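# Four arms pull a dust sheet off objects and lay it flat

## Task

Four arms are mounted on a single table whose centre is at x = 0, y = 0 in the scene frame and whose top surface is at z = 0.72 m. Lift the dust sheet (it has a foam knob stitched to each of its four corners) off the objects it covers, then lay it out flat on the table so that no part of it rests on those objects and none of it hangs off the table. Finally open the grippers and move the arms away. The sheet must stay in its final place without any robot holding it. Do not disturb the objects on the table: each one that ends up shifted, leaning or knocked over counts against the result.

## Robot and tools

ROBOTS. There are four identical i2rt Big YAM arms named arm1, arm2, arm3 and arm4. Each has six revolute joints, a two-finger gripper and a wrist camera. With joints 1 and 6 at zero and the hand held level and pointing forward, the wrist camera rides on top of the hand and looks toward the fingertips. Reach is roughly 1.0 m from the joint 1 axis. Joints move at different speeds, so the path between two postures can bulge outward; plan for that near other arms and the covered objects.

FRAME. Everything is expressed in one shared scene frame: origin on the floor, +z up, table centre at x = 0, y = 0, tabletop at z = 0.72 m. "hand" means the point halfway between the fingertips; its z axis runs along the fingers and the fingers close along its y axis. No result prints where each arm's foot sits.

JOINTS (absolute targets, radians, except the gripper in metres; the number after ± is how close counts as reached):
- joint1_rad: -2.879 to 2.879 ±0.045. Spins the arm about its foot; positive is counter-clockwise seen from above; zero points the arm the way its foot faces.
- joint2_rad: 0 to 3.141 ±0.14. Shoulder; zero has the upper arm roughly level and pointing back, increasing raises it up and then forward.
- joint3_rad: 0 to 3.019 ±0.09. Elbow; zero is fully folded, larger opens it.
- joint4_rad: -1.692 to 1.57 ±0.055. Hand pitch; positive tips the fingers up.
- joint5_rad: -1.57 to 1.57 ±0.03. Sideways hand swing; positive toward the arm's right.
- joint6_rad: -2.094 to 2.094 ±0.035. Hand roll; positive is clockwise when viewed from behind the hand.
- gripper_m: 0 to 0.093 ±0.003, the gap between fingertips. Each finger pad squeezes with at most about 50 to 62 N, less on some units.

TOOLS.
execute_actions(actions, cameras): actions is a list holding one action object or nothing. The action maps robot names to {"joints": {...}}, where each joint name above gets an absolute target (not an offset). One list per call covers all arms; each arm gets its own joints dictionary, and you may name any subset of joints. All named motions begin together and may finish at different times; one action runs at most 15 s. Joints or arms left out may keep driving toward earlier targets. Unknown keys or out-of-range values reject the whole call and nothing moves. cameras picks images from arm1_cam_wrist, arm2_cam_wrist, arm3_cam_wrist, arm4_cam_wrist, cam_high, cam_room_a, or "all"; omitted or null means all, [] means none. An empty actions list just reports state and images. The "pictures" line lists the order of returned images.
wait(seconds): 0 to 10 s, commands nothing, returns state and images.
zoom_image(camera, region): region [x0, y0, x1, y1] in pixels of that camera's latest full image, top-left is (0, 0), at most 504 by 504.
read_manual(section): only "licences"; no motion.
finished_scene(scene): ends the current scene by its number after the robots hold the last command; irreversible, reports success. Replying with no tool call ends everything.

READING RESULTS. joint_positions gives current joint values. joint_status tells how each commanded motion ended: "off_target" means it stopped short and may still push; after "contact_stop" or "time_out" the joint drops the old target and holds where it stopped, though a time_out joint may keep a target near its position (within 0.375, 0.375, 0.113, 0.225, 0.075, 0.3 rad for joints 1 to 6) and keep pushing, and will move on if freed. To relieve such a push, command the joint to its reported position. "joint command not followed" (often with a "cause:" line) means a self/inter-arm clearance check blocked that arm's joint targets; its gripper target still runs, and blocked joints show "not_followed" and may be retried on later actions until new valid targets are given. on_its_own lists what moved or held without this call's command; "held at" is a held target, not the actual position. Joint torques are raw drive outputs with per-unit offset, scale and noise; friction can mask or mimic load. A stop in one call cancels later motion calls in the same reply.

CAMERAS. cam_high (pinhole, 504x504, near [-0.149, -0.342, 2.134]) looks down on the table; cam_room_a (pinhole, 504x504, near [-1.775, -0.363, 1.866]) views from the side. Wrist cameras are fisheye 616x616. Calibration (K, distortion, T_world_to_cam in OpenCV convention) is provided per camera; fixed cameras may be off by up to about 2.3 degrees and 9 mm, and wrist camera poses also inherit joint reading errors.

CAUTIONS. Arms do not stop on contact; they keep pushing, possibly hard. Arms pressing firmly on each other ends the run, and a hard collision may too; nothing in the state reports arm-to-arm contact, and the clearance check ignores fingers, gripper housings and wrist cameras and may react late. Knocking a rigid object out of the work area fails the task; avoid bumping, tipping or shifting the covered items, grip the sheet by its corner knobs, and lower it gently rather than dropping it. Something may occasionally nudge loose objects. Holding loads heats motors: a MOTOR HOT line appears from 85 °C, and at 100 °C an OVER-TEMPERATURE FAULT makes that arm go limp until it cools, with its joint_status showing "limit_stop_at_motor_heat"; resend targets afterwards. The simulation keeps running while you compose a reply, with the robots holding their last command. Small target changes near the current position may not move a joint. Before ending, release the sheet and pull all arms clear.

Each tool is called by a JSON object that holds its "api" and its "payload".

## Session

{"api": "execute_actions", "payload": {"actions": []}}

Scene clock: 0.00 s.
Joint torques (N m, as the arm reports them, + toward a larger angle): no reading
arm1.joint_positions: joint1_rad=+0.432 joint2_rad=+0.636 joint3_rad=+1.668 joint4_rad=-1.245 joint5_rad=+0.182 joint6_rad=+0.474 gripper_m=+0.094
arm1.joint_status: not commanded
arm1.hand: x=+0.2885 y=+0.4943 z=+1.4377 quat_wxyz=(-0.526, -0.660, -0.415, +0.342) (m; scene frame)
arm2.joint_positions: joint1_rad=-0.142 joint2_rad=+0.573 joint3_rad=+1.403 joint4_rad=-1.521 joint5_rad=-0.256 joint6_rad=+0.257 gripper_m=+0.095
arm2.joint_status: not commanded
arm2.hand: x=-0.4011 y=+0.5736 z=+1.2931 quat_wxyz=(-0.405, -0.676, -0.593, +0.166) (m; scene frame)
arm3.joint_positions: joint1_rad=+0.003 joint2_rad=+0.438 joint3_rad=+1.465 joint4_rad=-1.230 joint5_rad=+0.229 joint6_rad=-0.584 gripper_m=+0.094
arm3.joint_status: not commanded
arm3.hand: x=-0.3923 y=-0.5792 z=+1.4155 quat_wxyz=(-0.628, +0.556, -0.534, -0.108) (m; scene frame)
arm4.joint_positions: joint1_rad=+0.354 joint2_rad=+0.590 joint3_rad=+1.501 joint4_rad=-1.196 joint5_rad=+0.006 joint6_rad=-0.396 gripper_m=+0.094
arm4.joint_status: not commanded
arm4.hand: x=+0.1912 y=-0.6031 z=+1.4309 quat_wxyz=(-0.411, +0.750, -0.282, -0.436) (m; scene frame)
pictures: arm1_cam_wrist, arm2_cam_wrist, arm3_cam_wrist, arm4_cam_wrist, cam_high, cam_room_a
camera_calibration (this result's frames):
arm1_cam_wrist: T_world_to_cam=[[-0.910251, 0.0922514, -0.40365, 0.798507], [0.337798, 0.729216, -0.595094, 0.40459], [0.23945, -0.678037, -0.694932, 1.38959], [0, 0, 0, 1]] pos_world=[0.257435, 0.573495, 1.52876]
arm2_cam_wrist: T_world_to_cam=[[-0.926581, -0.0260803, -0.375189, 0.135272], [0.056383, 0.976686, -0.207138, -0.270542], [0.371844, -0.213084, -0.903508, 1.56802], [0, 0, 0, 1]] pos_world=[-0.442464, 0.601883, 1.41143]
arm3_cam_wrist: T_world_to_cam=[[0.731298, -0.35582, 0.58189, -0.740254], [0.0203815, -0.841356, -0.540096, 0.293898], [0.681754, 0.406831, -0.60803, 1.48911], [0, 0, 0, 1]] pos_world=[-0.479848, -0.62194, 1.4949]
arm4_cam_wrist: T_world_to_cam=[[0.78386, 0.50069, 0.367252, -0.369774], [0.616009, -0.55267, -0.561327, 0.3605], [-0.078081, 0.666232, -0.741645, 1.5993], [0, 0, 0, 1]] pos_world=[0.192655, -0.681125, 1.52427]
Images, in order (width x height): arm1_cam_wrist 616x616, arm2_cam_wrist 616x616, arm3_cam_wrist 616x616, arm4_cam_wrist 616x616, cam_high 504x504, cam_room_a 504x504.

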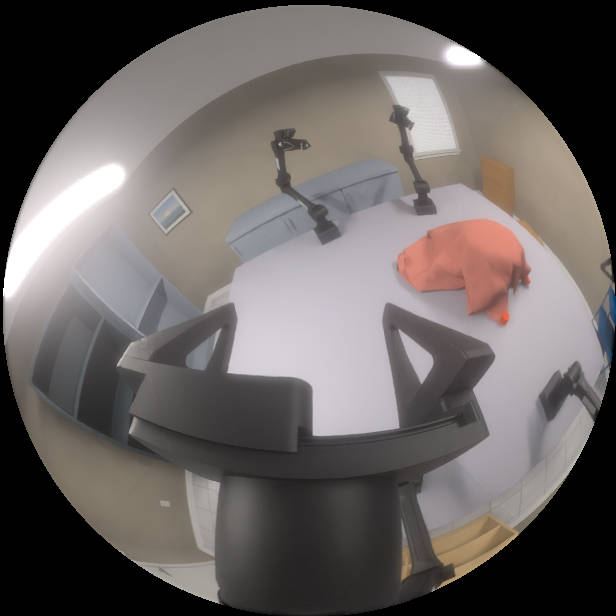

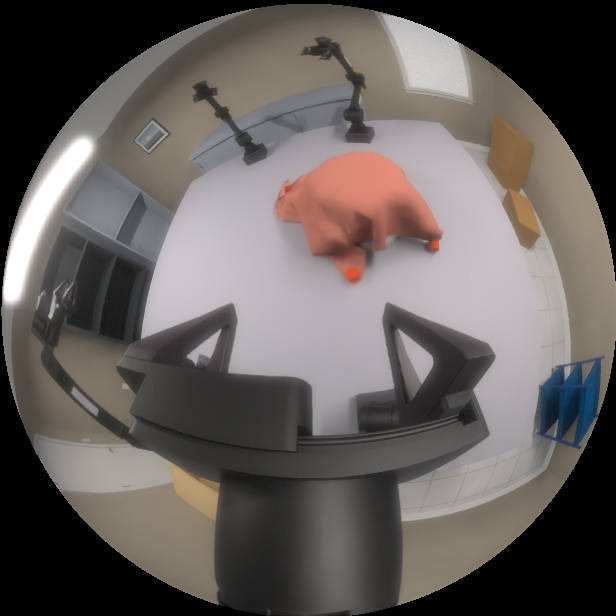

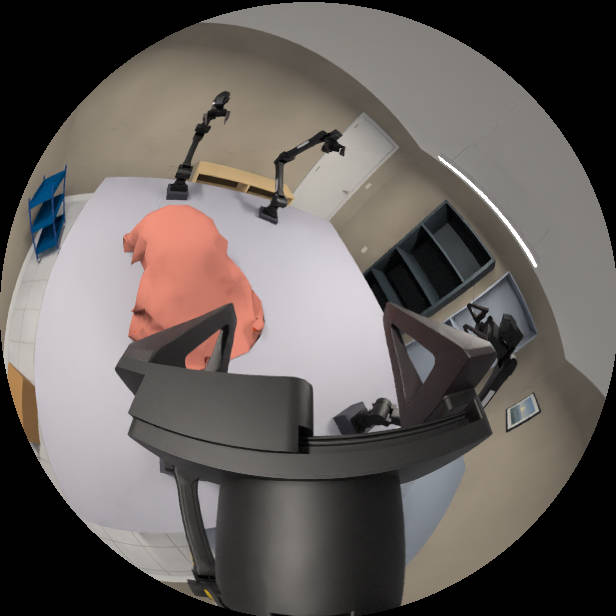

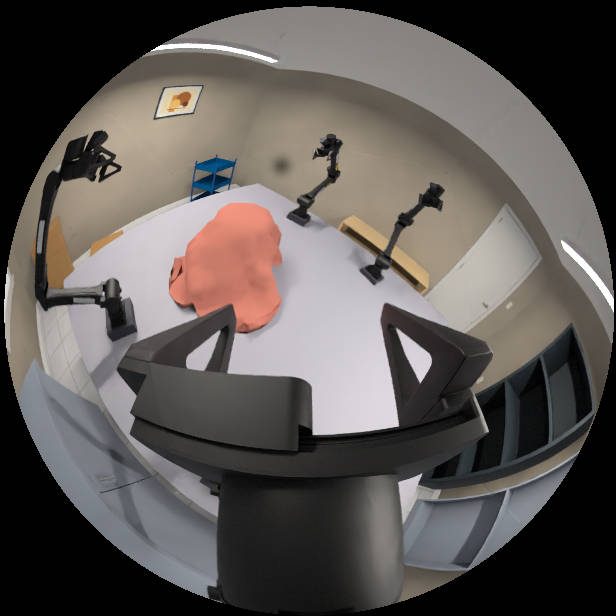

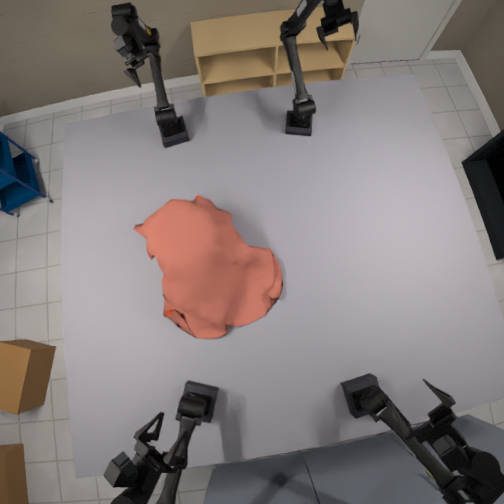

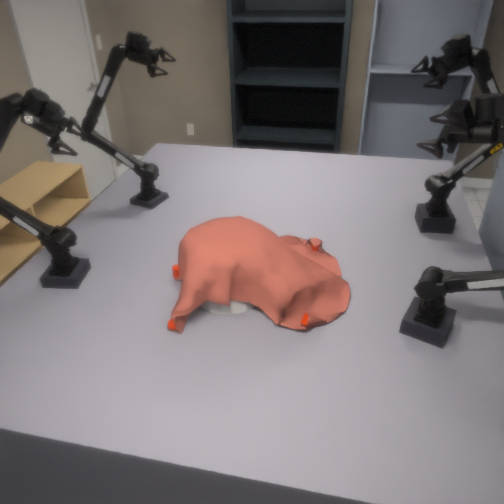

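{"api": "zoom_image", "payload": {"camera": "cam_high", "region": [120, 180, 300, 360]}}

{"api": "zoom_image", "payload": {"camera": "cam_room_a", "region": [150, 200, 370, 350]}}

{"api": "zoom_image", "payload": {"camera": "arm2_cam_wrist", "region": [260, 140, 460, 300]}}

Region (120, 180, 300, 360) of cam_high's 504x504 image, scaled by 2.800, with more detail than that image has.

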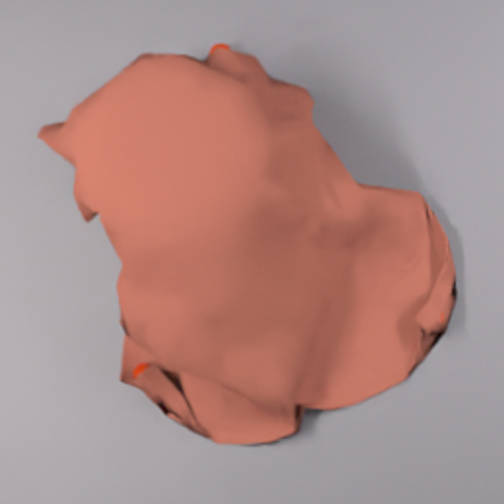

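Region (150, 200, 370, 350) of cam_room_a's 504x504 image, scaled by 2.291, with more detail than that image has; it fills the top 344 rows of this view, and the rest is white.

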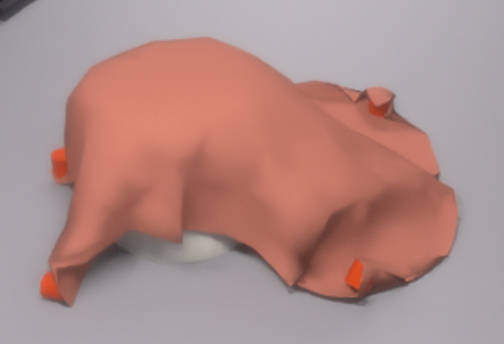

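Region (260, 140, 460, 300) of arm2_cam_wrist's 616x616 image, scaled by 2.520, with more detail than that image has; it fills the top 403 rows of this view, and the rest is white.

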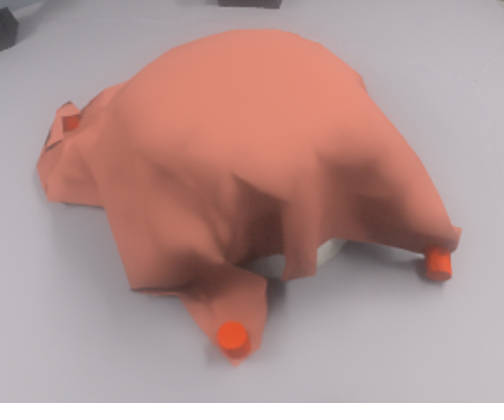

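{"api": "execute_actions", "payload": {"actions": [{"arm1":{"joints":{"joint1_rad":-0.774,"joint2_rad":2.086,"joint3_rad":1.87,"joint4_rad":-1.06,"joint5_rad":0,"joint6_rad":0}},"arm2":{"joints":{"joint1_rad":-0.512,"joint2_rad":1.91,"joint3_rad":1.59,"joint4_rad":-1.206,"joint5_rad":0,"joint6_rad":0}},"arm3":{"joints":{"joint1_rad":0.524,"joint2_rad":1.616,"joint3_rad":1.148,"joint4_rad":-1.103,"joint5_rad":0,"joint6_rad":0}},"arm4":{"joints":{"joint1_rad":0.394,"joint2_rad":2.101,"joint3_rad":1.845,"joint4_rad":-1.29,"joint5_rad":0,"joint6_rad":0}}}]}}

Scene clock: 79.60 s.
Joint torques (N m, as the arm reports them, + toward a larger angle): arm1=[ -1.74 -23.04  10.9    0.28  -0.09  -0.08] | arm2=[  0.4  -19.76  10.13  -0.15   0.04  -0.03] | arm3=[  0.65 -12.03   9.     0.6   -0.02   0.05] | arm4=[  1.74 -18.66   9.42   0.26  -0.05   0.16]
arm1.joint_positions: joint1_rad=-0.770 joint2_rad=+2.084 joint3_rad=+1.850 joint4_rad=-1.054 joint5_rad=+0.002 joint6_rad=+0.007 gripper_m=+0.094
arm1.joint_status: all done
arm1.hand: x=-0.3211 y=+0.3287 z=+0.8543 quat_wxyz=(-0.035, -0.955, -0.261, +0.136) (m; scene frame)
arm2.joint_positions: joint1_rad=-0.510 joint2_rad=+1.929 joint3_rad=+1.561 joint4_rad=-1.208 joint5_rad=-0.001 joint6_rad=+0.016 gripper_m=+0.095
arm2.joint_status: all done
arm2.hand: x=-0.6495 y=+0.2207 z=+0.8500 quat_wxyz=(+0.002, -0.828, -0.561, -0.002) (m; scene frame)
arm3.joint_positions: joint1_rad=+0.527 joint2_rad=+1.618 joint3_rad=+1.148 joint4_rad=-1.110 joint5_rad=+0.001 joint6_rad=-0.013 gripper_m=+0.094
arm3.joint_status: all done
arm3.hand: x=-0.5477 y=-0.2552 z=+0.8723 quat_wxyz=(-0.002, +0.767, -0.642, +0.005) (m; scene frame)
arm4.joint_positions: joint1_rad=+0.389 joint2_rad=+2.092 joint3_rad=+1.829 joint4_rad=-1.275 joint5_rad=+0.002 joint6_rad=-0.008 gripper_m=+0.094
arm4.joint_status: all done
arm4.hand: x=-0.0209 y=-0.2279 z=+0.8809 quat_wxyz=(-0.009, +0.861, -0.509, -0.014) (m; scene frame)
pictures: arm1_cam_wrist, arm2_cam_wrist, arm3_cam_wrist, arm4_cam_wrist, cam_high, cam_room_a
camera_calibration (this result's frames):
arm1_cam_wrist: T_world_to_cam=[[-0.517327, 0.855786, -0.00189829, -0.444612], [0.803843, 0.486686, 0.342013, -0.187025], [0.293614, 0.175407, -0.939693, 0.96382], [0, 0, 0, 1]] pos_world=[-0.362662, 0.302454, 0.968816]
arm2_cam_wrist: T_world_to_cam=[[-0.920283, 0.391025, -0.0133302, -0.665882], [0.308878, 0.747018, 0.588693, -0.465419], [0.240152, 0.537647, -0.808247, 0.852615], [0, 0, 0, 1]] pos_world=[-0.673799, 0.149647, 0.954236]
arm3_cam_wrist: T_world_to_cam=[[0.984273, 0.176587, 0.00495593, 0.582471], [0.14159, -0.805359, 0.575629, -0.621401], [0.10564, -0.565875, -0.817696, 0.752123], [0, 0, 0, 1]] pos_world=[-0.56478, -0.1777, 0.969818]
arm4_cam_wrist: T_world_to_cam=[[0.878785, 0.477206, 0.00330722, 0.127879], [0.396729, -0.734401, 0.550691, -0.635748], [0.265222, -0.482627, -0.834703, 0.752215], [0, 0, 0, 1]] pos_world=[-0.059663, -0.164879, 0.977554]
Images, in order (width x height): arm1_cam_wrist 616x616, arm2_cam_wrist 616x616, arm3_cam_wrist 616x616, arm4_cam_wrist 616x616, cam_high 504x504, cam_room_a 504x504.

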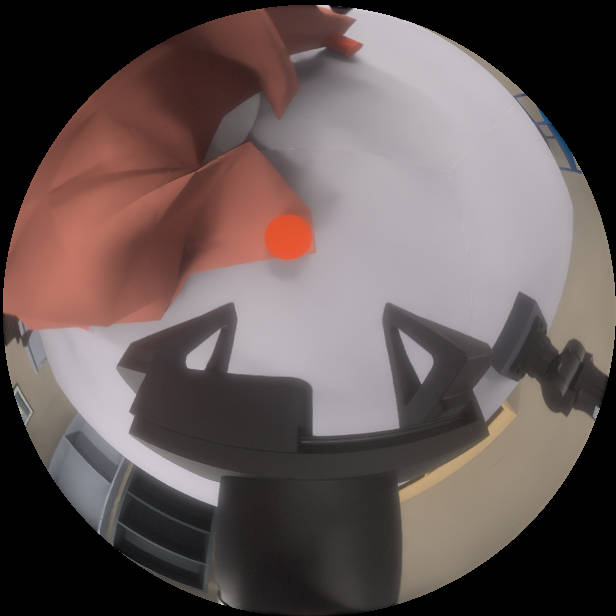

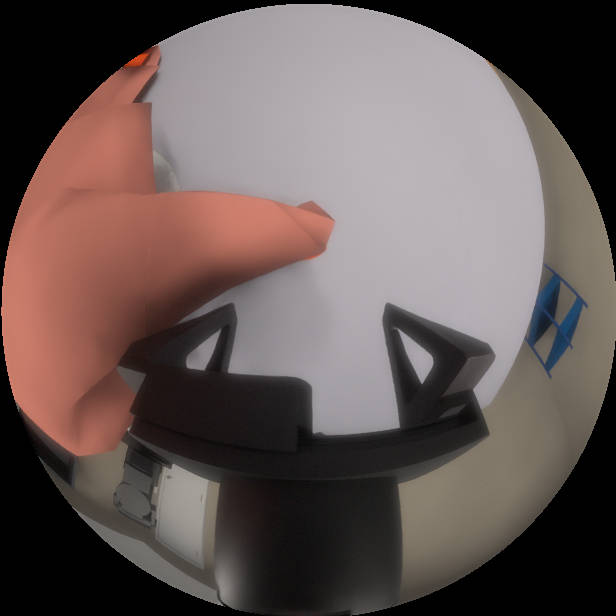

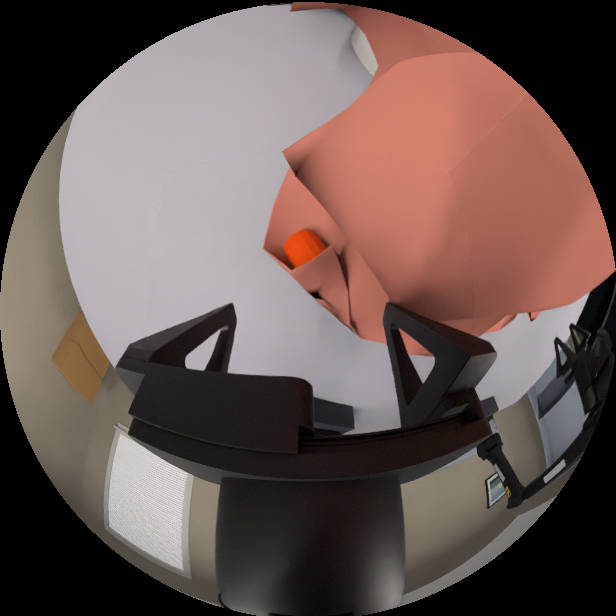

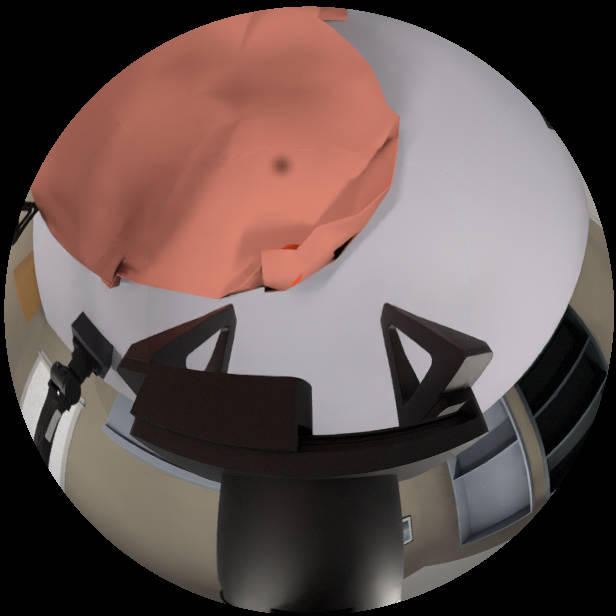

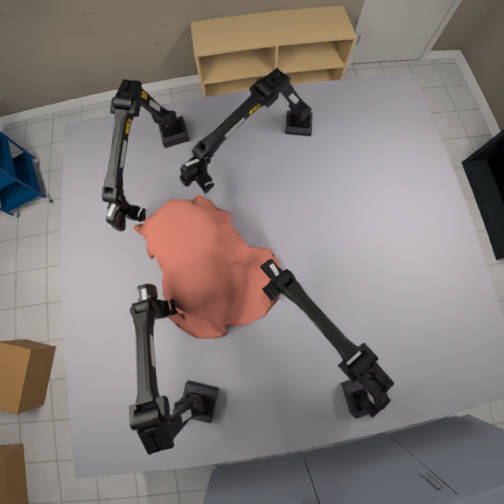

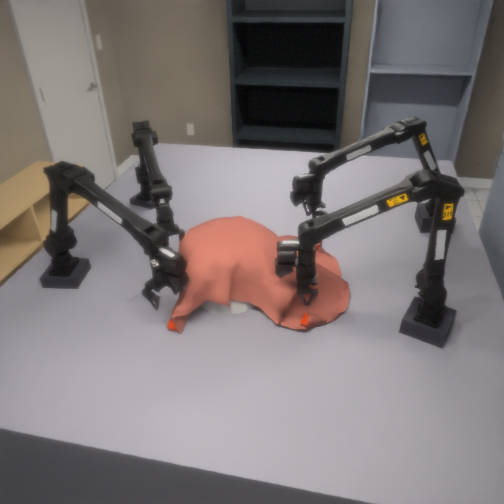

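{"api": "execute_actions", "payload": {"actions": [{"arm1":{"joints":{"joint1_rad":-0.74,"joint2_rad":2.239,"joint3_rad":1.975,"joint4_rad":-1.0}},"arm2":{"joints":{"joint1_rad":-0.525,"joint2_rad":1.3,"joint3_rad":0.81}},"arm3":{"joints":{"joint2_rad":1.78,"joint4_rad":-1.05,"joint6_rad":-0.5}},"arm4":{"joints":{"joint1_rad":0.432,"joint2_rad":2.21,"joint4_rad":-1.225,"joint6_rad":0.8}}}], "cameras": []}}

{"api": "execute_actions", "payload": {"actions": [{"arm2":{"joints":{"joint2_rad":1.69,"joint4_rad":0.11}}}]}}

Scene clock: 110.40 s.
Joint torques (N m, as the arm reports them, + toward a larger angle): arm1=[ -1.3  -23.35  12.21   0.64   0.01  -0.09] | arm2=[ 0.76 -7.4   8.33 -0.36  0.02  0.02] | arm3=[  0.6  -13.9    7.98   0.39  -0.02  -0.22] | arm4=[  1.2  -20.31   8.84   1.29   0.02   0.17]
arm1.joint_positions: joint1_rad=-0.744 joint2_rad=+2.229 joint3_rad=+1.937 joint4_rad=-1.007 joint5_rad=+0.002 joint6_rad=+0.007 gripper_m=+0.094
arm1.joint_status: all done
arm1.hand: x=-0.3385 y=+0.2967 z=+0.7929 quat_wxyz=(-0.035, -0.953, -0.273, +0.130) (m; scene frame)
arm2.joint_positions: joint1_rad=-0.518 joint2_rad=+1.301 joint3_rad=+0.795 joint4_rad=-1.206 joint5_rad=-0.001 joint6_rad=+0.016 gripper_m=+0.095
arm2.joint_status: all done
arm2.hand: x=-0.5496 y=+0.4902 z=+0.8567 quat_wxyz=(+0.040, -0.828, -0.557, -0.057) (m; scene frame)
arm3.joint_positions: joint1_rad=+0.527 joint2_rad=+1.789 joint3_rad=+1.147 joint4_rad=-1.059 joint5_rad=+0.000 joint6_rad=-0.487 gripper_m=+0.094
arm3.joint_status: all done
arm3.hand: x=-0.5471 y=-0.2567 z=+0.7984 quat_wxyz=(+0.049, +0.894, -0.443, +0.040) (m; scene frame)
arm4.joint_positions: joint1_rad=+0.437 joint2_rad=+2.208 joint3_rad=+1.829 joint4_rad=-1.241 joint5_rad=+0.001 joint6_rad=+0.792 gripper_m=+0.094
arm4.joint_status: all done
arm4.hand: x=-0.0476 y=-0.2449 z=+0.8084 quat_wxyz=(+0.002, +0.614, -0.789, +0.024) (m; scene frame)
pictures: none
No camera images: the call's "cameras" was empty. Leave "cameras" out to get every camera's image.

Scene clock: 112.10 s.
Joint torques (N m, as the arm reports them, + toward a larger angle): arm1=[ -1.14 -24.27  12.02   0.91  -0.01  -0.14] | arm2=[ -0.19 -13.48   7.82   1.51   0.09  -0.03] | arm3=[  0.74 -13.94   8.     0.34  -0.03  -0.22] | arm4=[  1.32 -20.2    8.96   1.2    0.04   0.15]
arm1.joint_positions: joint1_rad=-0.744 joint2_rad=+2.229 joint3_rad=+1.937 joint4_rad=-1.007 joint5_rad=+0.002 joint6_rad=+0.007 gripper_m=+0.094
arm1.joint_status: not commanded
arm1.hand: x=-0.3385 y=+0.2967 z=+0.7929 quat_wxyz=(-0.035, -0.953, -0.273, +0.130) (m; scene frame)
arm2.joint_positions: joint1_rad=-0.518 joint2_rad=+1.692 joint3_rad=+0.792 joint4_rad=+0.091 joint5_rad=-0.002 joint6_rad=+0.012 gripper_m=+0.095
arm2.joint_status: all done
arm2.hand: x=-0.6429 y=+0.2512 z=+0.7929 quat_wxyz=(-0.212, -0.769, -0.520, +0.306) (m; scene frame)
arm3.joint_positions: joint1_rad=+0.527 joint2_rad=+1.789 joint3_rad=+1.147 joint4_rad=-1.059 joint5_rad=+0.000 joint6_rad=-0.487 gripper_m=+0.094
arm3.joint_status: not commanded
arm3.hand: x=-0.5471 y=-0.2567 z=+0.7984 quat_wxyz=(+0.049, +0.894, -0.443, +0.040) (m; scene frame)
arm4.joint_positions: joint1_rad=+0.437 joint2_rad=+2.208 joint3_rad=+1.829 joint4_rad=-1.241 joint5_rad=+0.001 joint6_rad=+0.792 gripper_m=+0.094
arm4.joint_status: not commanded
arm4.hand: x=-0.0476 y=-0.2449 z=+0.8084 quat_wxyz=(+0.002, +0.614, -0.789, +0.024) (m; scene frame)
pictures: arm1_cam_wrist, arm2_cam_wrist, arm3_cam_wrist, arm4_cam_wrist, cam_high, cam_room_a
camera_calibration (this result's frames):
arm1_cam_wrist: T_world_to_cam=[[-0.538948, 0.842336, -0.00197813, -0.429592], [0.787544, 0.504721, 0.353596, -0.156561], [0.298845, 0.189012, -0.935396, 0.911167], [0, 0, 0, 1]] pos_world=[-0.380527, 0.268659, 0.906812]
arm2_cam_wrist: T_world_to_cam=[[-0.926131, 0.375648, -0.0341945, -0.655857], [0.376661, 0.91615, -0.137097, 0.11998], [-0.0201729, -0.13985, -0.989967, 0.935392], [0, 0, 0, 1]] pos_world=[-0.633732, 0.267266, 0.92003]
arm3_cam_wrist: T_world_to_cam=[[0.795954, 0.602757, -0.0560404, 0.637549], [0.481939, -0.574938, 0.661197, -0.403095], [0.366321, -0.553291, -0.748117, 0.780982], [0, 0, 0, 1]] pos_world=[-0.599283, -0.183932, 0.88652]
arm4_cam_wrist: T_world_to_cam=[[0.967432, -0.250331, 0.0375419, -0.0419075], [-0.22152, -0.765491, 0.604113, -0.677992], [-0.12249, -0.592755, -0.796014, 0.613913], [0, 0, 0, 1]] pos_world=[-0.0344476, -0.165587, 0.89984]
Images, in order (width x height): arm1_cam_wrist 616x616, arm2_cam_wrist 616x616, arm3_cam_wrist 616x616, arm4_cam_wrist 616x616, cam_high 504x504, cam_room_a 504x504.

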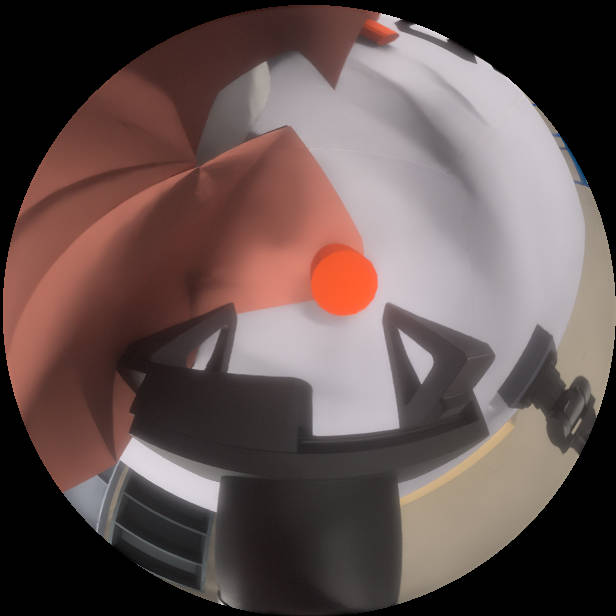

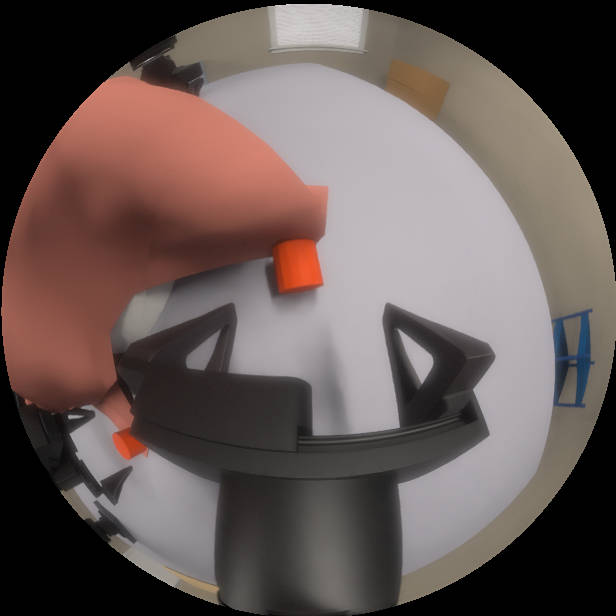

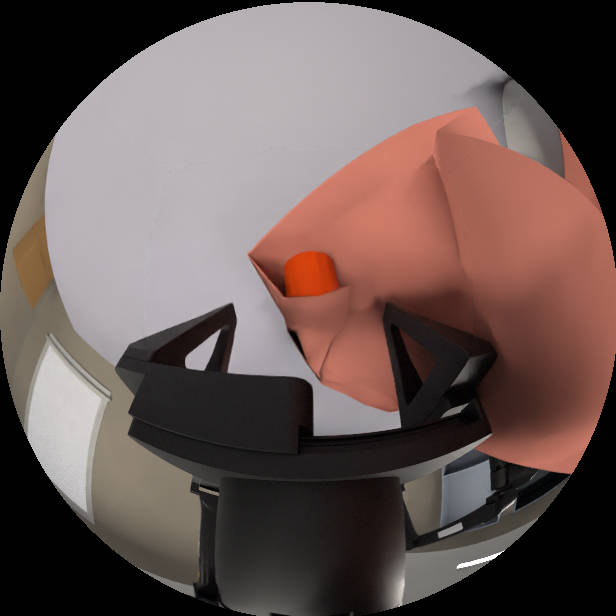

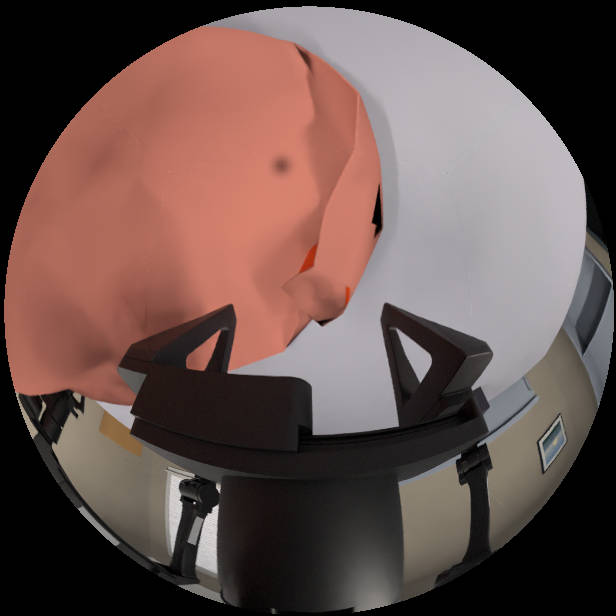

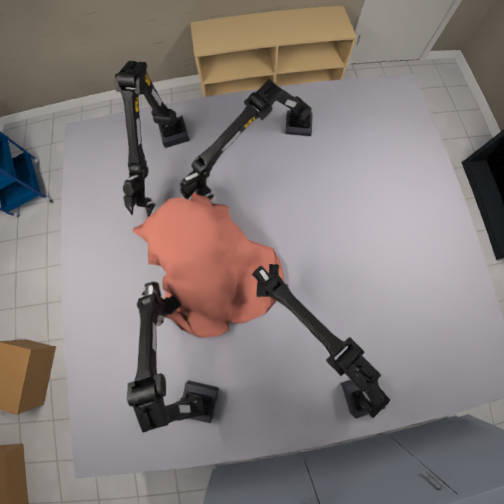

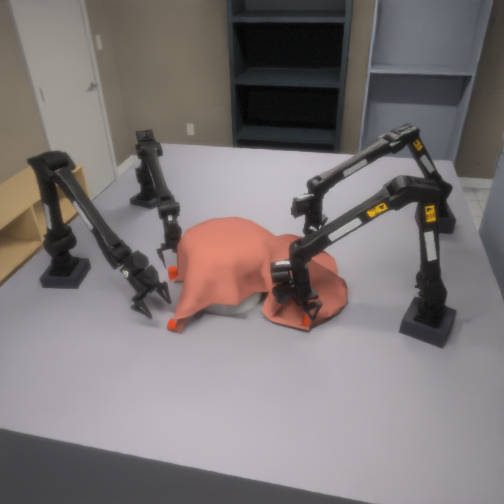

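{"api": "execute_actions", "payload": {"actions": [{"arm1":{"joints":{"joint2_rad":2.32,"joint4_rad":-0.9,"joint5_rad":0.13}},"arm2":{"joints":{"joint2_rad":1.885,"joint3_rad":0.94,"joint4_rad":0.19,"joint5_rad":-0.035}},"arm3":{"joints":{"joint2_rad":1.89,"joint4_rad":-1.01}},"arm4":{"joints":{"joint2_rad":2.30,"joint4_rad":-1.19,"joint5_rad":0.055}}}], "cameras": ["arm1_cam_wrist","arm2_cam_wrist","arm3_cam_wrist","arm4_cam_wrist"]}}

Scene clock: 130.90 s.
Joint torques (N m, as the arm reports them, + toward a larger angle): arm1=[ -0.87 -22.97  11.55   0.94   0.21  -0.07] | arm2=[ -0.07 -16.29   7.54   1.46  -0.14   0.  ] | arm3=[  0.65 -13.97   7.31   0.22  -0.02  -0.23] | arm4=[  1.32 -19.9    8.53   1.16   0.17   0.17]
arm1.joint_positions: joint1_rad=-0.744 joint2_rad=+2.289 joint3_rad=+1.942 joint4_rad=-0.909 joint5_rad=+0.127 joint6_rad=+0.008 gripper_m=+0.094
arm1.joint_status: all done
arm1.hand: x=-0.3653 y=+0.3051 z=+0.7601 quat_wxyz=(+0.019, -0.950, -0.262, +0.168) (m; scene frame)
arm2.joint_positions: joint1_rad=-0.518 joint2_rad=+1.898 joint3_rad=+0.916 joint4_rad=+0.177 joint5_rad=-0.033 joint6_rad=+0.012 gripper_m=+0.095
arm2.joint_status: all done
arm2.hand: x=-0.6555 y=+0.2045 z=+0.7445 quat_wxyz=(-0.225, -0.765, -0.524, +0.299) (m; scene frame)
arm3.joint_positions: joint1_rad=+0.527 joint2_rad=+1.891 joint3_rad=+1.147 joint4_rad=-1.019 joint5_rad=+0.000 joint6_rad=-0.487 gripper_m=+0.094
arm3.joint_status: all done
arm3.hand: x=-0.5460 y=-0.2610 z=+0.7536 quat_wxyz=(+0.074, +0.892, -0.442, +0.058) (m; scene frame)
arm4.joint_positions: joint1_rad=+0.437 joint2_rad=+2.289 joint3_rad=+1.829 joint4_rad=-1.206 joint5_rad=+0.053 joint6_rad=+0.792 gripper_m=+0.094
arm4.joint_status: all done
arm4.hand: x=-0.0383 y=-0.2433 z=+0.7576 quat_wxyz=(-0.020, +0.614, -0.787, +0.050) (m; scene frame)
pictures: arm1_cam_wrist, arm2_cam_wrist, arm3_cam_wrist, arm4_cam_wrist
camera_calibration (this result's frames):
arm1_cam_wrist: T_world_to_cam=[[-0.502499, 0.856552, 0.117534, -0.533067], [0.838341, 0.44949, 0.308454, -0.0583456], [0.211377, 0.253531, -0.94395, 0.841759], [0, 0, 0, 1]] pos_world=[-0.39688, 0.269413, 0.875229]
arm2_cam_wrist: T_world_to_cam=[[-0.932992, 0.35548, -0.0562052, -0.635675], [0.359891, 0.922335, -0.140629, 0.15117], [0.0018491, -0.151434, -0.988466, 0.896352], [0, 0, 0, 1]] pos_world=[-0.649142, 0.222278, 0.871543]
arm3_cam_wrist: T_world_to_cam=[[0.796965, 0.598018, -0.0849754, 0.657922], [0.474719, -0.53314, 0.700289, -0.399019], [0.373482, -0.598445, -0.708784, 0.707223], [0, 0, 0, 1]] pos_world=[-0.599054, -0.182947, 0.836604]
arm4_cam_wrist: T_world_to_cam=[[0.963455, -0.245774, 0.106535, -0.100002], [-0.259579, -0.758431, 0.59783, -0.638984], [-0.0661317, -0.603636, -0.794512, 0.573853], [0, 0, 0, 1]] pos_world=[-0.0315699, -0.162805, 0.84859]
Images, in order (width x height): arm1_cam_wrist 616x616, arm2_cam_wrist 616x616, arm3_cam_wrist 616x616, arm4_cam_wrist 616x616.

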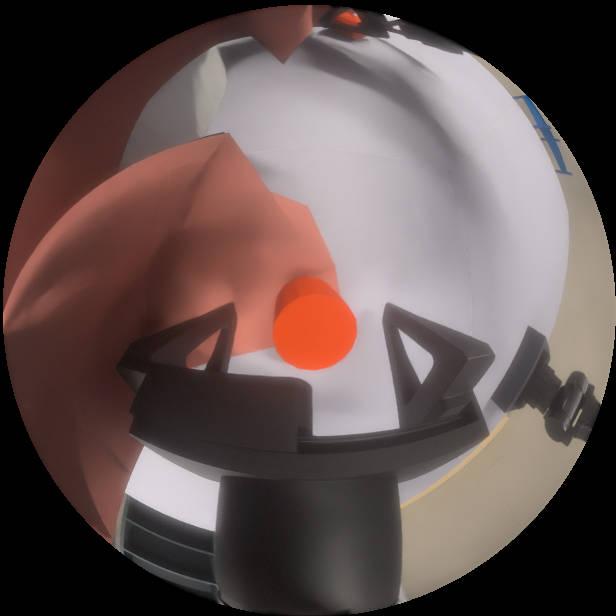

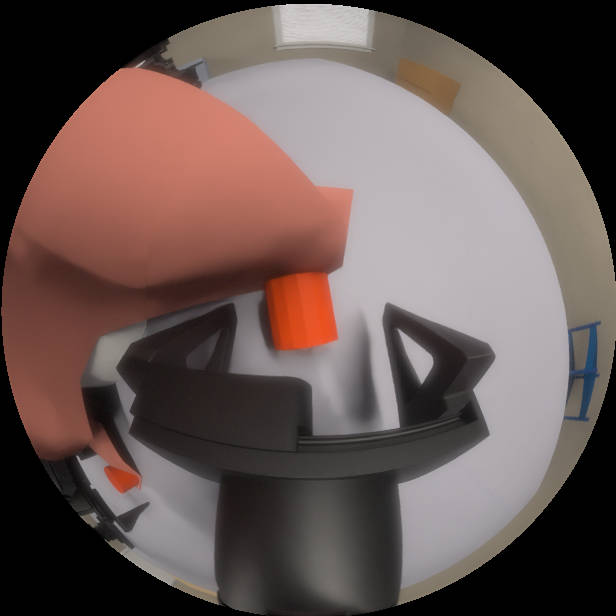

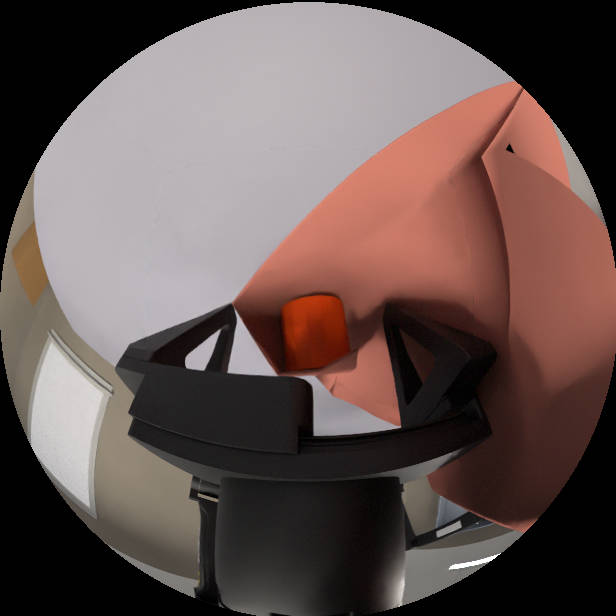

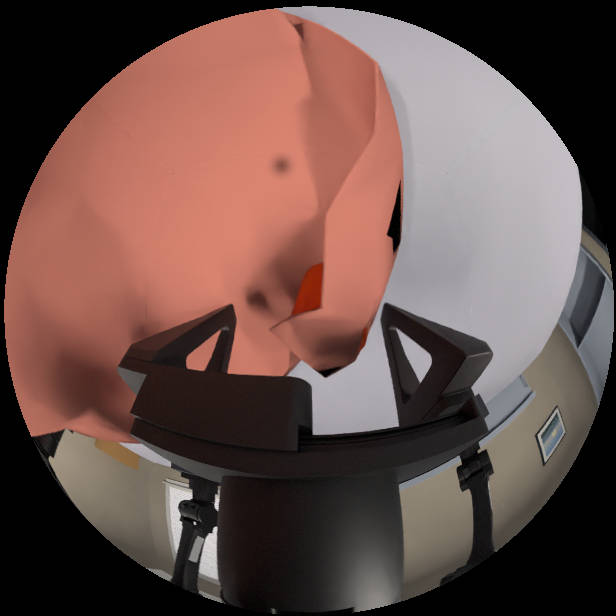

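{"api": "execute_actions", "payload": {"actions": [{"arm1":{"joints":{"joint2_rad":2.34}},"arm2":{"joints":{"joint2_rad":1.93,"joint3_rad":0.96}},"arm3":{"joints":{"joint2_rad":1.925}},"arm4":{"joints":{"joint2_rad":2.322,"joint5_rad":0.1}}}], "cameras": []}}

{"api": "execute_actions", "payload": {"actions": [{"arm1":{"joints":{"gripper_m":0}},"arm2":{"joints":{"gripper_m":0}},"arm3":{"joints":{"gripper_m":0}},"arm4":{"joints":{"gripper_m":0}}}], "cameras": ["arm1_cam_wrist","arm2_cam_wrist","arm3_cam_wrist","arm4_cam_wrist"]}}

Scene clock: 139.30 s.
Joint torques (N m, as the arm reports them, + toward a larger angle): arm1=[ -1.34 -21.53  11.71   1.01   0.27  -0.06] | arm2=[  0.07 -15.44   8.39   1.32  -0.11  -0.02] | arm3=[  0.61 -13.     6.96   0.18  -0.02  -0.23] | arm4=[  1.33 -17.72   8.52   1.13   0.21   0.17]
arm1.joint_positions: joint1_rad=-0.744 joint2_rad=+2.290 joint3_rad=+1.942 joint4_rad=-0.909 joint5_rad=+0.127 joint6_rad=+0.008 gripper_m=+0.094
arm1.joint_status: all done
arm1.hand: x=-0.3652 y=+0.3052 z=+0.7592 quat_wxyz=(+0.019, -0.950, -0.262, +0.168) (m; scene frame)
arm2.joint_positions: joint1_rad=-0.518 joint2_rad=+1.930 joint3_rad=+0.923 joint4_rad=+0.177 joint5_rad=-0.033 joint6_rad=+0.012 gripper_m=+0.095
arm2.joint_status: all done
arm2.hand: x=-0.6550 y=+0.2059 z=+0.7291 quat_wxyz=(-0.218, -0.769, -0.527, +0.290) (m; scene frame)
arm3.joint_positions: joint1_rad=+0.527 joint2_rad=+1.908 joint3_rad=+1.147 joint4_rad=-1.019 joint5_rad=+0.000 joint6_rad=-0.487 gripper_m=+0.094
arm3.joint_status: all done
arm3.hand: x=-0.5455 y=-0.2637 z=+0.7468 quat_wxyz=(+0.081, +0.891, -0.442, +0.063) (m; scene frame)
arm4.joint_positions: joint1_rad=+0.437 joint2_rad=+2.289 joint3_rad=+1.829 joint4_rad=-1.206 joint5_rad=+0.098 joint6_rad=+0.792 gripper_m=+0.094
arm4.joint_status: all done
arm4.hand: x=-0.0316 y=-0.2392 z=+0.7582 quat_wxyz=(-0.043, +0.614, -0.786, +0.053) (m; scene frame)
pictures: none
No camera images: the call's "cameras" was empty. Leave "cameras" out to get every camera's image.

Scene clock: 140.03 s.
Joint torques (N m, as the arm reports them, + toward a larger angle): arm1=[ -1.77 -21.59  11.59   0.88   0.19  -0.07] | arm2=[ -0.11 -15.7    8.44   1.37  -0.09  -0.02] | arm3=[  0.58 -12.97   7.08   0.17  -0.02  -0.22] | arm4=[  1.64 -17.71   8.58   1.13   0.09   0.12]
arm1.joint_positions: joint1_rad=-0.744 joint2_rad=+2.295 joint3_rad=+1.942 joint4_rad=-0.909 joint5_rad=+0.128 joint6_rad=+0.007 gripper_m=+0.039
arm1.joint_status: gripper_m off_target (ended at +0.039, target +0.000)
arm1.hand: x=-0.3648 y=+0.3056 z=+0.7559 quat_wxyz=(+0.020, -0.950, -0.263, +0.165) (m; scene frame)
arm2.joint_positions: joint1_rad=-0.518 joint2_rad=+1.930 joint3_rad=+0.923 joint4_rad=+0.177 joint5_rad=-0.033 joint6_rad=+0.012 gripper_m=+0.040
arm2.joint_status: gripper_m off_target (ended at +0.040, target +0.000)
arm2.hand: x=-0.6549 y=+0.2059 z=+0.7291 quat_wxyz=(-0.218, -0.769, -0.527, +0.290) (m; scene frame)
arm3.joint_positions: joint1_rad=+0.527 joint2_rad=+1.908 joint3_rad=+1.147 joint4_rad=-1.019 joint5_rad=+0.000 joint6_rad=-0.488 gripper_m=+0.038
arm3.joint_status: gripper_m off_target (ended at +0.038, target +0.000)
arm3.hand: x=-0.5455 y=-0.2636 z=+0.7468 quat_wxyz=(+0.081, +0.891, -0.442, +0.063) (m; scene frame)
arm4.joint_positions: joint1_rad=+0.435 joint2_rad=+2.289 joint3_rad=+1.829 joint4_rad=-1.205 joint5_rad=+0.101 joint6_rad=+0.801 gripper_m=+0.040
arm4.joint_status: gripper_m off_target (ended at +0.040, target +0.000)
arm4.hand: x=-0.0299 y=-0.2382 z=+0.7582 quat_wxyz=(-0.045, +0.610, -0.789, +0.053) (m; scene frame)
pictures: arm1_cam_wrist, arm2_cam_wrist, arm3_cam_wrist, arm4_cam_wrist
camera_calibration (this result's frames):
arm1_cam_wrist: T_world_to_cam=[[-0.503223, 0.856034, 0.118208, -0.533303], [0.83681, 0.448578, 0.313891, -0.0621161], [0.215676, 0.256875, -0.942072, 0.836691], [0, 0, 0, 1]] pos_world=[-0.396845, 0.269464, 0.870762]
arm2_cam_wrist: T_world_to_cam=[[-0.932556, 0.356554, -0.0566492, -0.636097], [0.360861, 0.925325, -0.116417, 0.129909], [0.01091, -0.129008, -0.991584, 0.885006], [0, 0, 0, 1]] pos_world=[-0.64973, 0.220768, 0.856647]
arm3_cam_wrist: T_world_to_cam=[[0.796811, 0.59711, -0.092472, 0.663761], [0.473307, -0.521678, 0.709811, -0.400665], [0.375595, -0.609354, -0.698296, 0.691105], [0, 0, 0, 1]] pos_world=[-0.59883, -0.18423, 0.828371]
arm4_cam_wrist: T_world_to_cam=[[0.956843, -0.254779, 0.139785, -0.134354], [-0.288318, -0.772035, 0.566423, -0.613583], [-0.0363935, -0.58228, -0.812173, 0.597374], [0, 0, 0, 1]] pos_world=[-0.0266108, -0.160099, 0.851499]
Images, in order (width x height): arm1_cam_wrist 616x616, arm2_cam_wrist 616x616, arm3_cam_wrist 616x616, arm4_cam_wrist 616x616.

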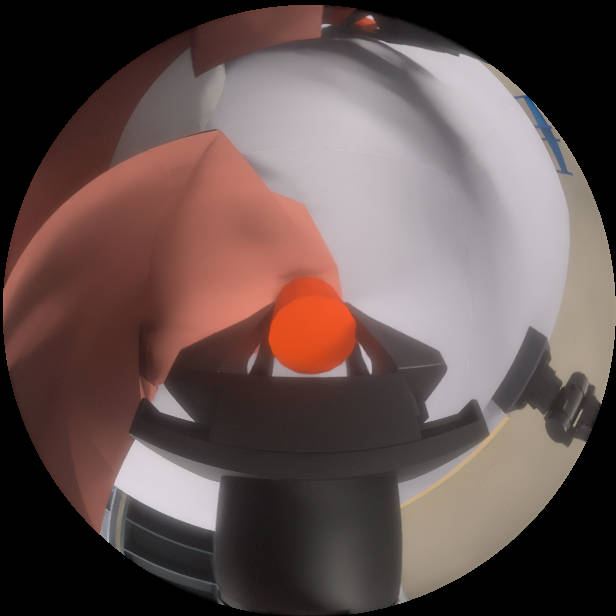

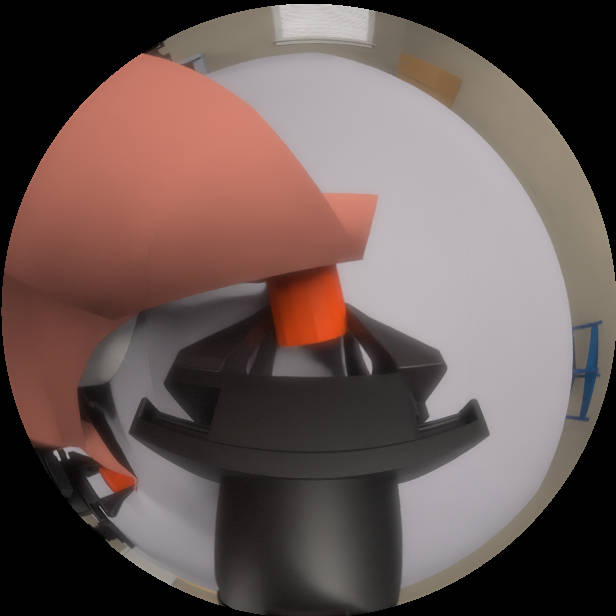

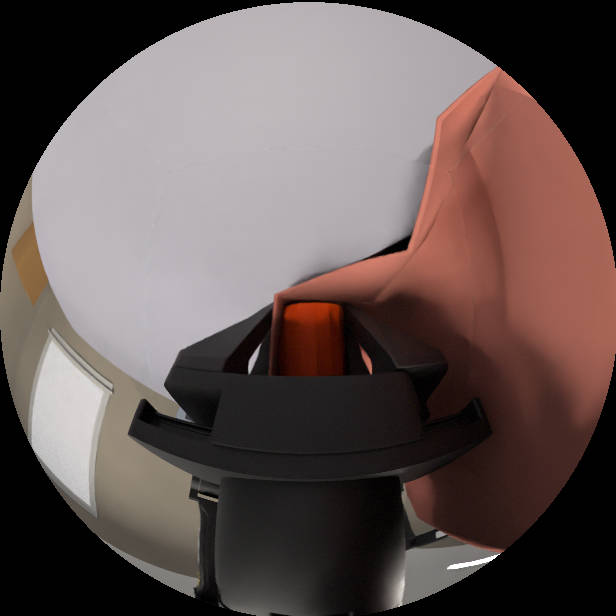

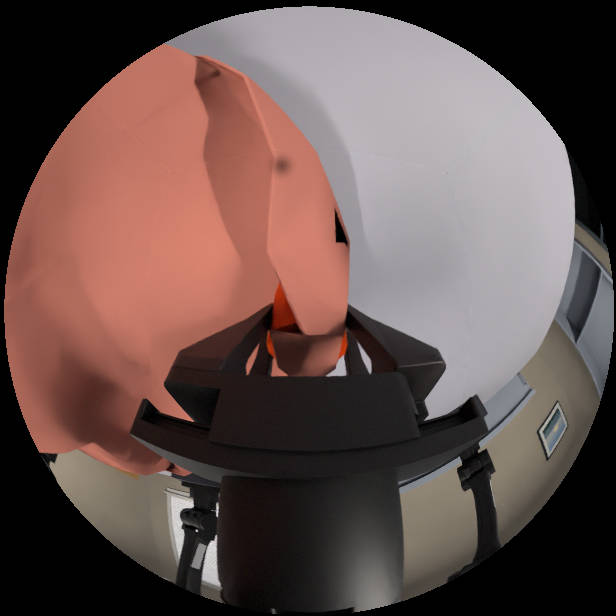

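{"api": "execute_actions", "payload": {"actions": [{"arm1":{"joints":{"joint2_rad":1.92,"joint5_rad":0}},"arm2":{"joints":{"joint1_rad":-0.6,"joint2_rad":1.45,"joint5_rad":0}},"arm3":{"joints":{"joint1_rad":0.75,"joint2_rad":1.357,"joint3_rad":1.25,"joint4_rad":-1.25}},"arm4":{"joints":{"joint2_rad":1.87,"joint4_rad":-1.35,"joint5_rad":0}}}], "cameras": ["cam_high","cam_room_a"]}}

Scene clock: 148.33 s.
Joint torques (N m, as the arm reports them, + toward a larger angle): arm1=[ -1.87 -21.71  10.82   1.32  -0.13  -0.07] | arm2=[  0.44 -13.09  10.75   1.71  -0.05  -0.02] | arm3=[ 0.71 -8.98 13.01  0.34 -0.08 -0.16] | arm4=[  1.64 -15.96   9.93   0.51   0.17   0.06]
arm1.joint_positions: joint1_rad=-0.744 joint2_rad=+1.918 joint3_rad=+1.967 joint4_rad=-0.905 joint5_rad=+0.003 joint6_rad=+0.006 gripper_m=+0.039
arm1.joint_status: all done
arm1.hand: x=-0.3536 y=+0.2854 z=+1.0479 quat_wxyz=(-0.094, -0.900, -0.259, +0.336) (m; scene frame)
arm2.joint_positions: joint1_rad=-0.607 joint2_rad=+1.454 joint3_rad=+0.930 joint4_rad=+0.182 joint5_rad=+0.001 joint6_rad=+0.012 gripper_m=+0.040
arm2.joint_status: all done
arm2.hand: x=-0.7159 y=+0.2122 z=+1.0130 quat_wxyz=(-0.306, -0.696, -0.427, +0.489) (m; scene frame)
arm3.joint_positions: joint1_rad=+0.752 joint2_rad=+1.350 joint3_rad=+1.222 joint4_rad=-1.243 joint5_rad=+0.001 joint6_rad=-0.491 gripper_m=+0.038
arm3.joint_status: all done
arm3.hand: x=-0.6398 y=-0.2953 z=+1.0095 quat_wxyz=(-0.078, +0.936, -0.337, -0.064) (m; scene frame)
arm4.joint_positions: joint1_rad=+0.434 joint2_rad=+1.860 joint3_rad=+1.829 joint4_rad=-1.334 joint5_rad=-0.003 joint6_rad=+0.802 gripper_m=+0.040
arm4.joint_status: all done
arm4.hand: x=-0.0373 y=-0.2590 z=+1.0224 quat_wxyz=(-0.010, +0.606, -0.789, -0.102) (m; scene frame)
pictures: cam_high, cam_room_a
Images, in order (width x height): cam_high 504x504, cam_room_a 504x504.

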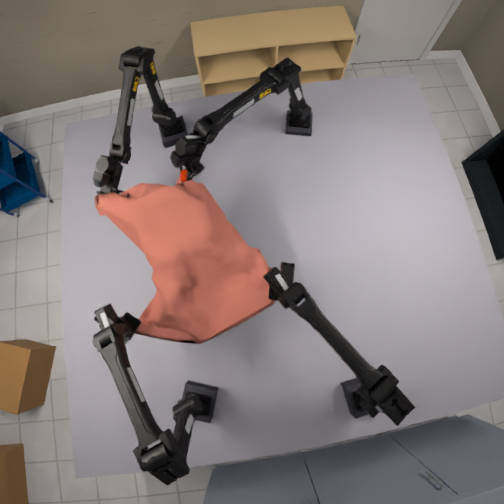

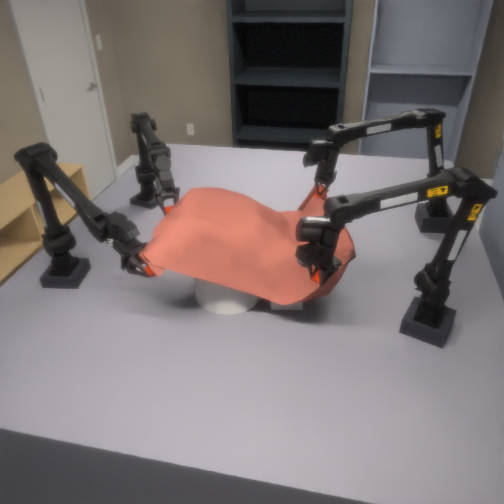

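{"api": "execute_actions", "payload": {"actions": [{"arm1":{"joints":{"joint1_rad":-0.521,"joint2_rad":1.304,"joint3_rad":1.70,"joint4_rad":-1.38}},"arm2":{"joints":{"joint1_rad":-0.689,"joint2_rad":1.015,"joint3_rad":1.2,"joint4_rad":-0.657}},"arm3":{"joints":{"joint1_rad":0.91,"joint2_rad":1.101,"joint3_rad":1.46,"joint4_rad":-1.331}},"arm4":{"joints":{"joint1_rad":0.539,"joint2_rad":1.475,"joint3_rad":1.735,"joint4_rad":-1.249}}}], "cameras": ["cam_high","cam_room_a"]}}

Scene clock: 164.73 s.
Joint torques (N m, as the arm reports them, + toward a larger angle): arm1=[ -1.56 -10.81   9.34   0.49  -0.25  -0.05] | arm2=[-0.33 -7.99 11.54  1.15  0.26  0.06] | arm3=[ 0.37 -6.74 12.14  1.   -0.03 -0.15] | arm4=[  1.59 -11.01   9.95   2.26   0.07   0.06]
arm1.joint_positions: joint1_rad=-0.527 joint2_rad=+1.310 joint3_rad=+1.706 joint4_rad=-1.367 joint5_rad=+0.006 joint6_rad=+0.006 gripper_m=+0.039
arm1.joint_status: all done
arm1.hand: x=-0.0554 y=+0.3514 z=+1.2099 quat_wxyz=(-0.108, -0.884, -0.362, +0.274) (m; scene frame)
arm2.joint_positions: joint1_rad=-0.677 joint2_rad=+1.030 joint3_rad=+1.175 joint4_rad=-0.657 joint5_rad=-0.006 joint6_rad=+0.004 gripper_m=+0.040
arm2.joint_status: all done
arm2.hand: x=-0.6862 y=+0.3444 z=+1.1966 quat_wxyz=(-0.254, -0.749, -0.429, +0.437) (m; scene frame)
arm3.joint_positions: joint1_rad=+0.916 joint2_rad=+1.108 joint3_rad=+1.444 joint4_rad=-1.323 joint5_rad=+0.000 joint6_rad=-0.491 gripper_m=+0.038
arm3.joint_status: all done
arm3.hand: x=-0.6926 y=-0.3482 z=+1.2044 quat_wxyz=(-0.201, +0.925, -0.248, -0.207) (m; scene frame)
arm4.joint_positions: joint1_rad=+0.540 joint2_rad=+1.473 joint3_rad=+1.724 joint4_rad=-1.265 joint5_rad=+0.000 joint6_rad=+0.802 gripper_m=+0.040
arm4.joint_status: all done
arm4.hand: x=-0.0466 y=-0.3556 z=+1.2009 quat_wxyz=(-0.017, +0.625, -0.731, -0.274) (m; scene frame)
pictures: cam_high, cam_room_a
Images, in order (width x height): cam_high 504x504, cam_room_a 504x504.

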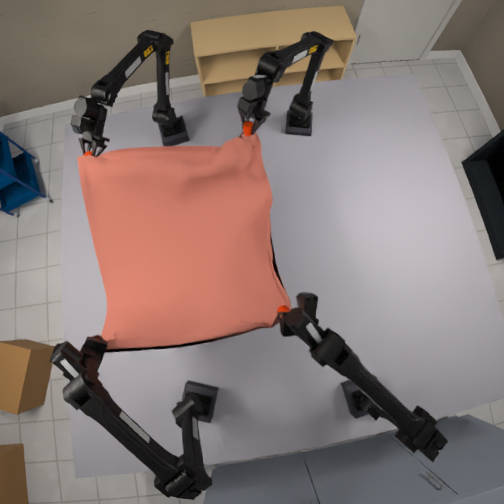

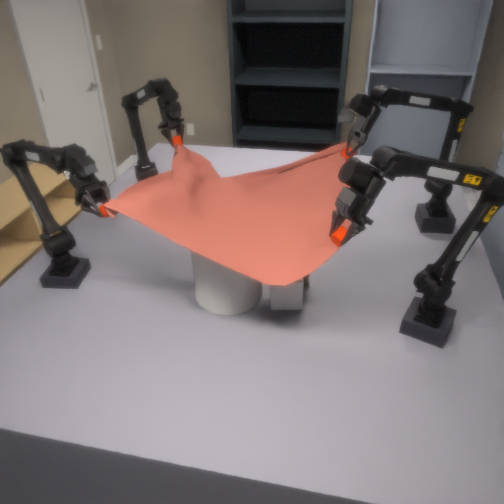

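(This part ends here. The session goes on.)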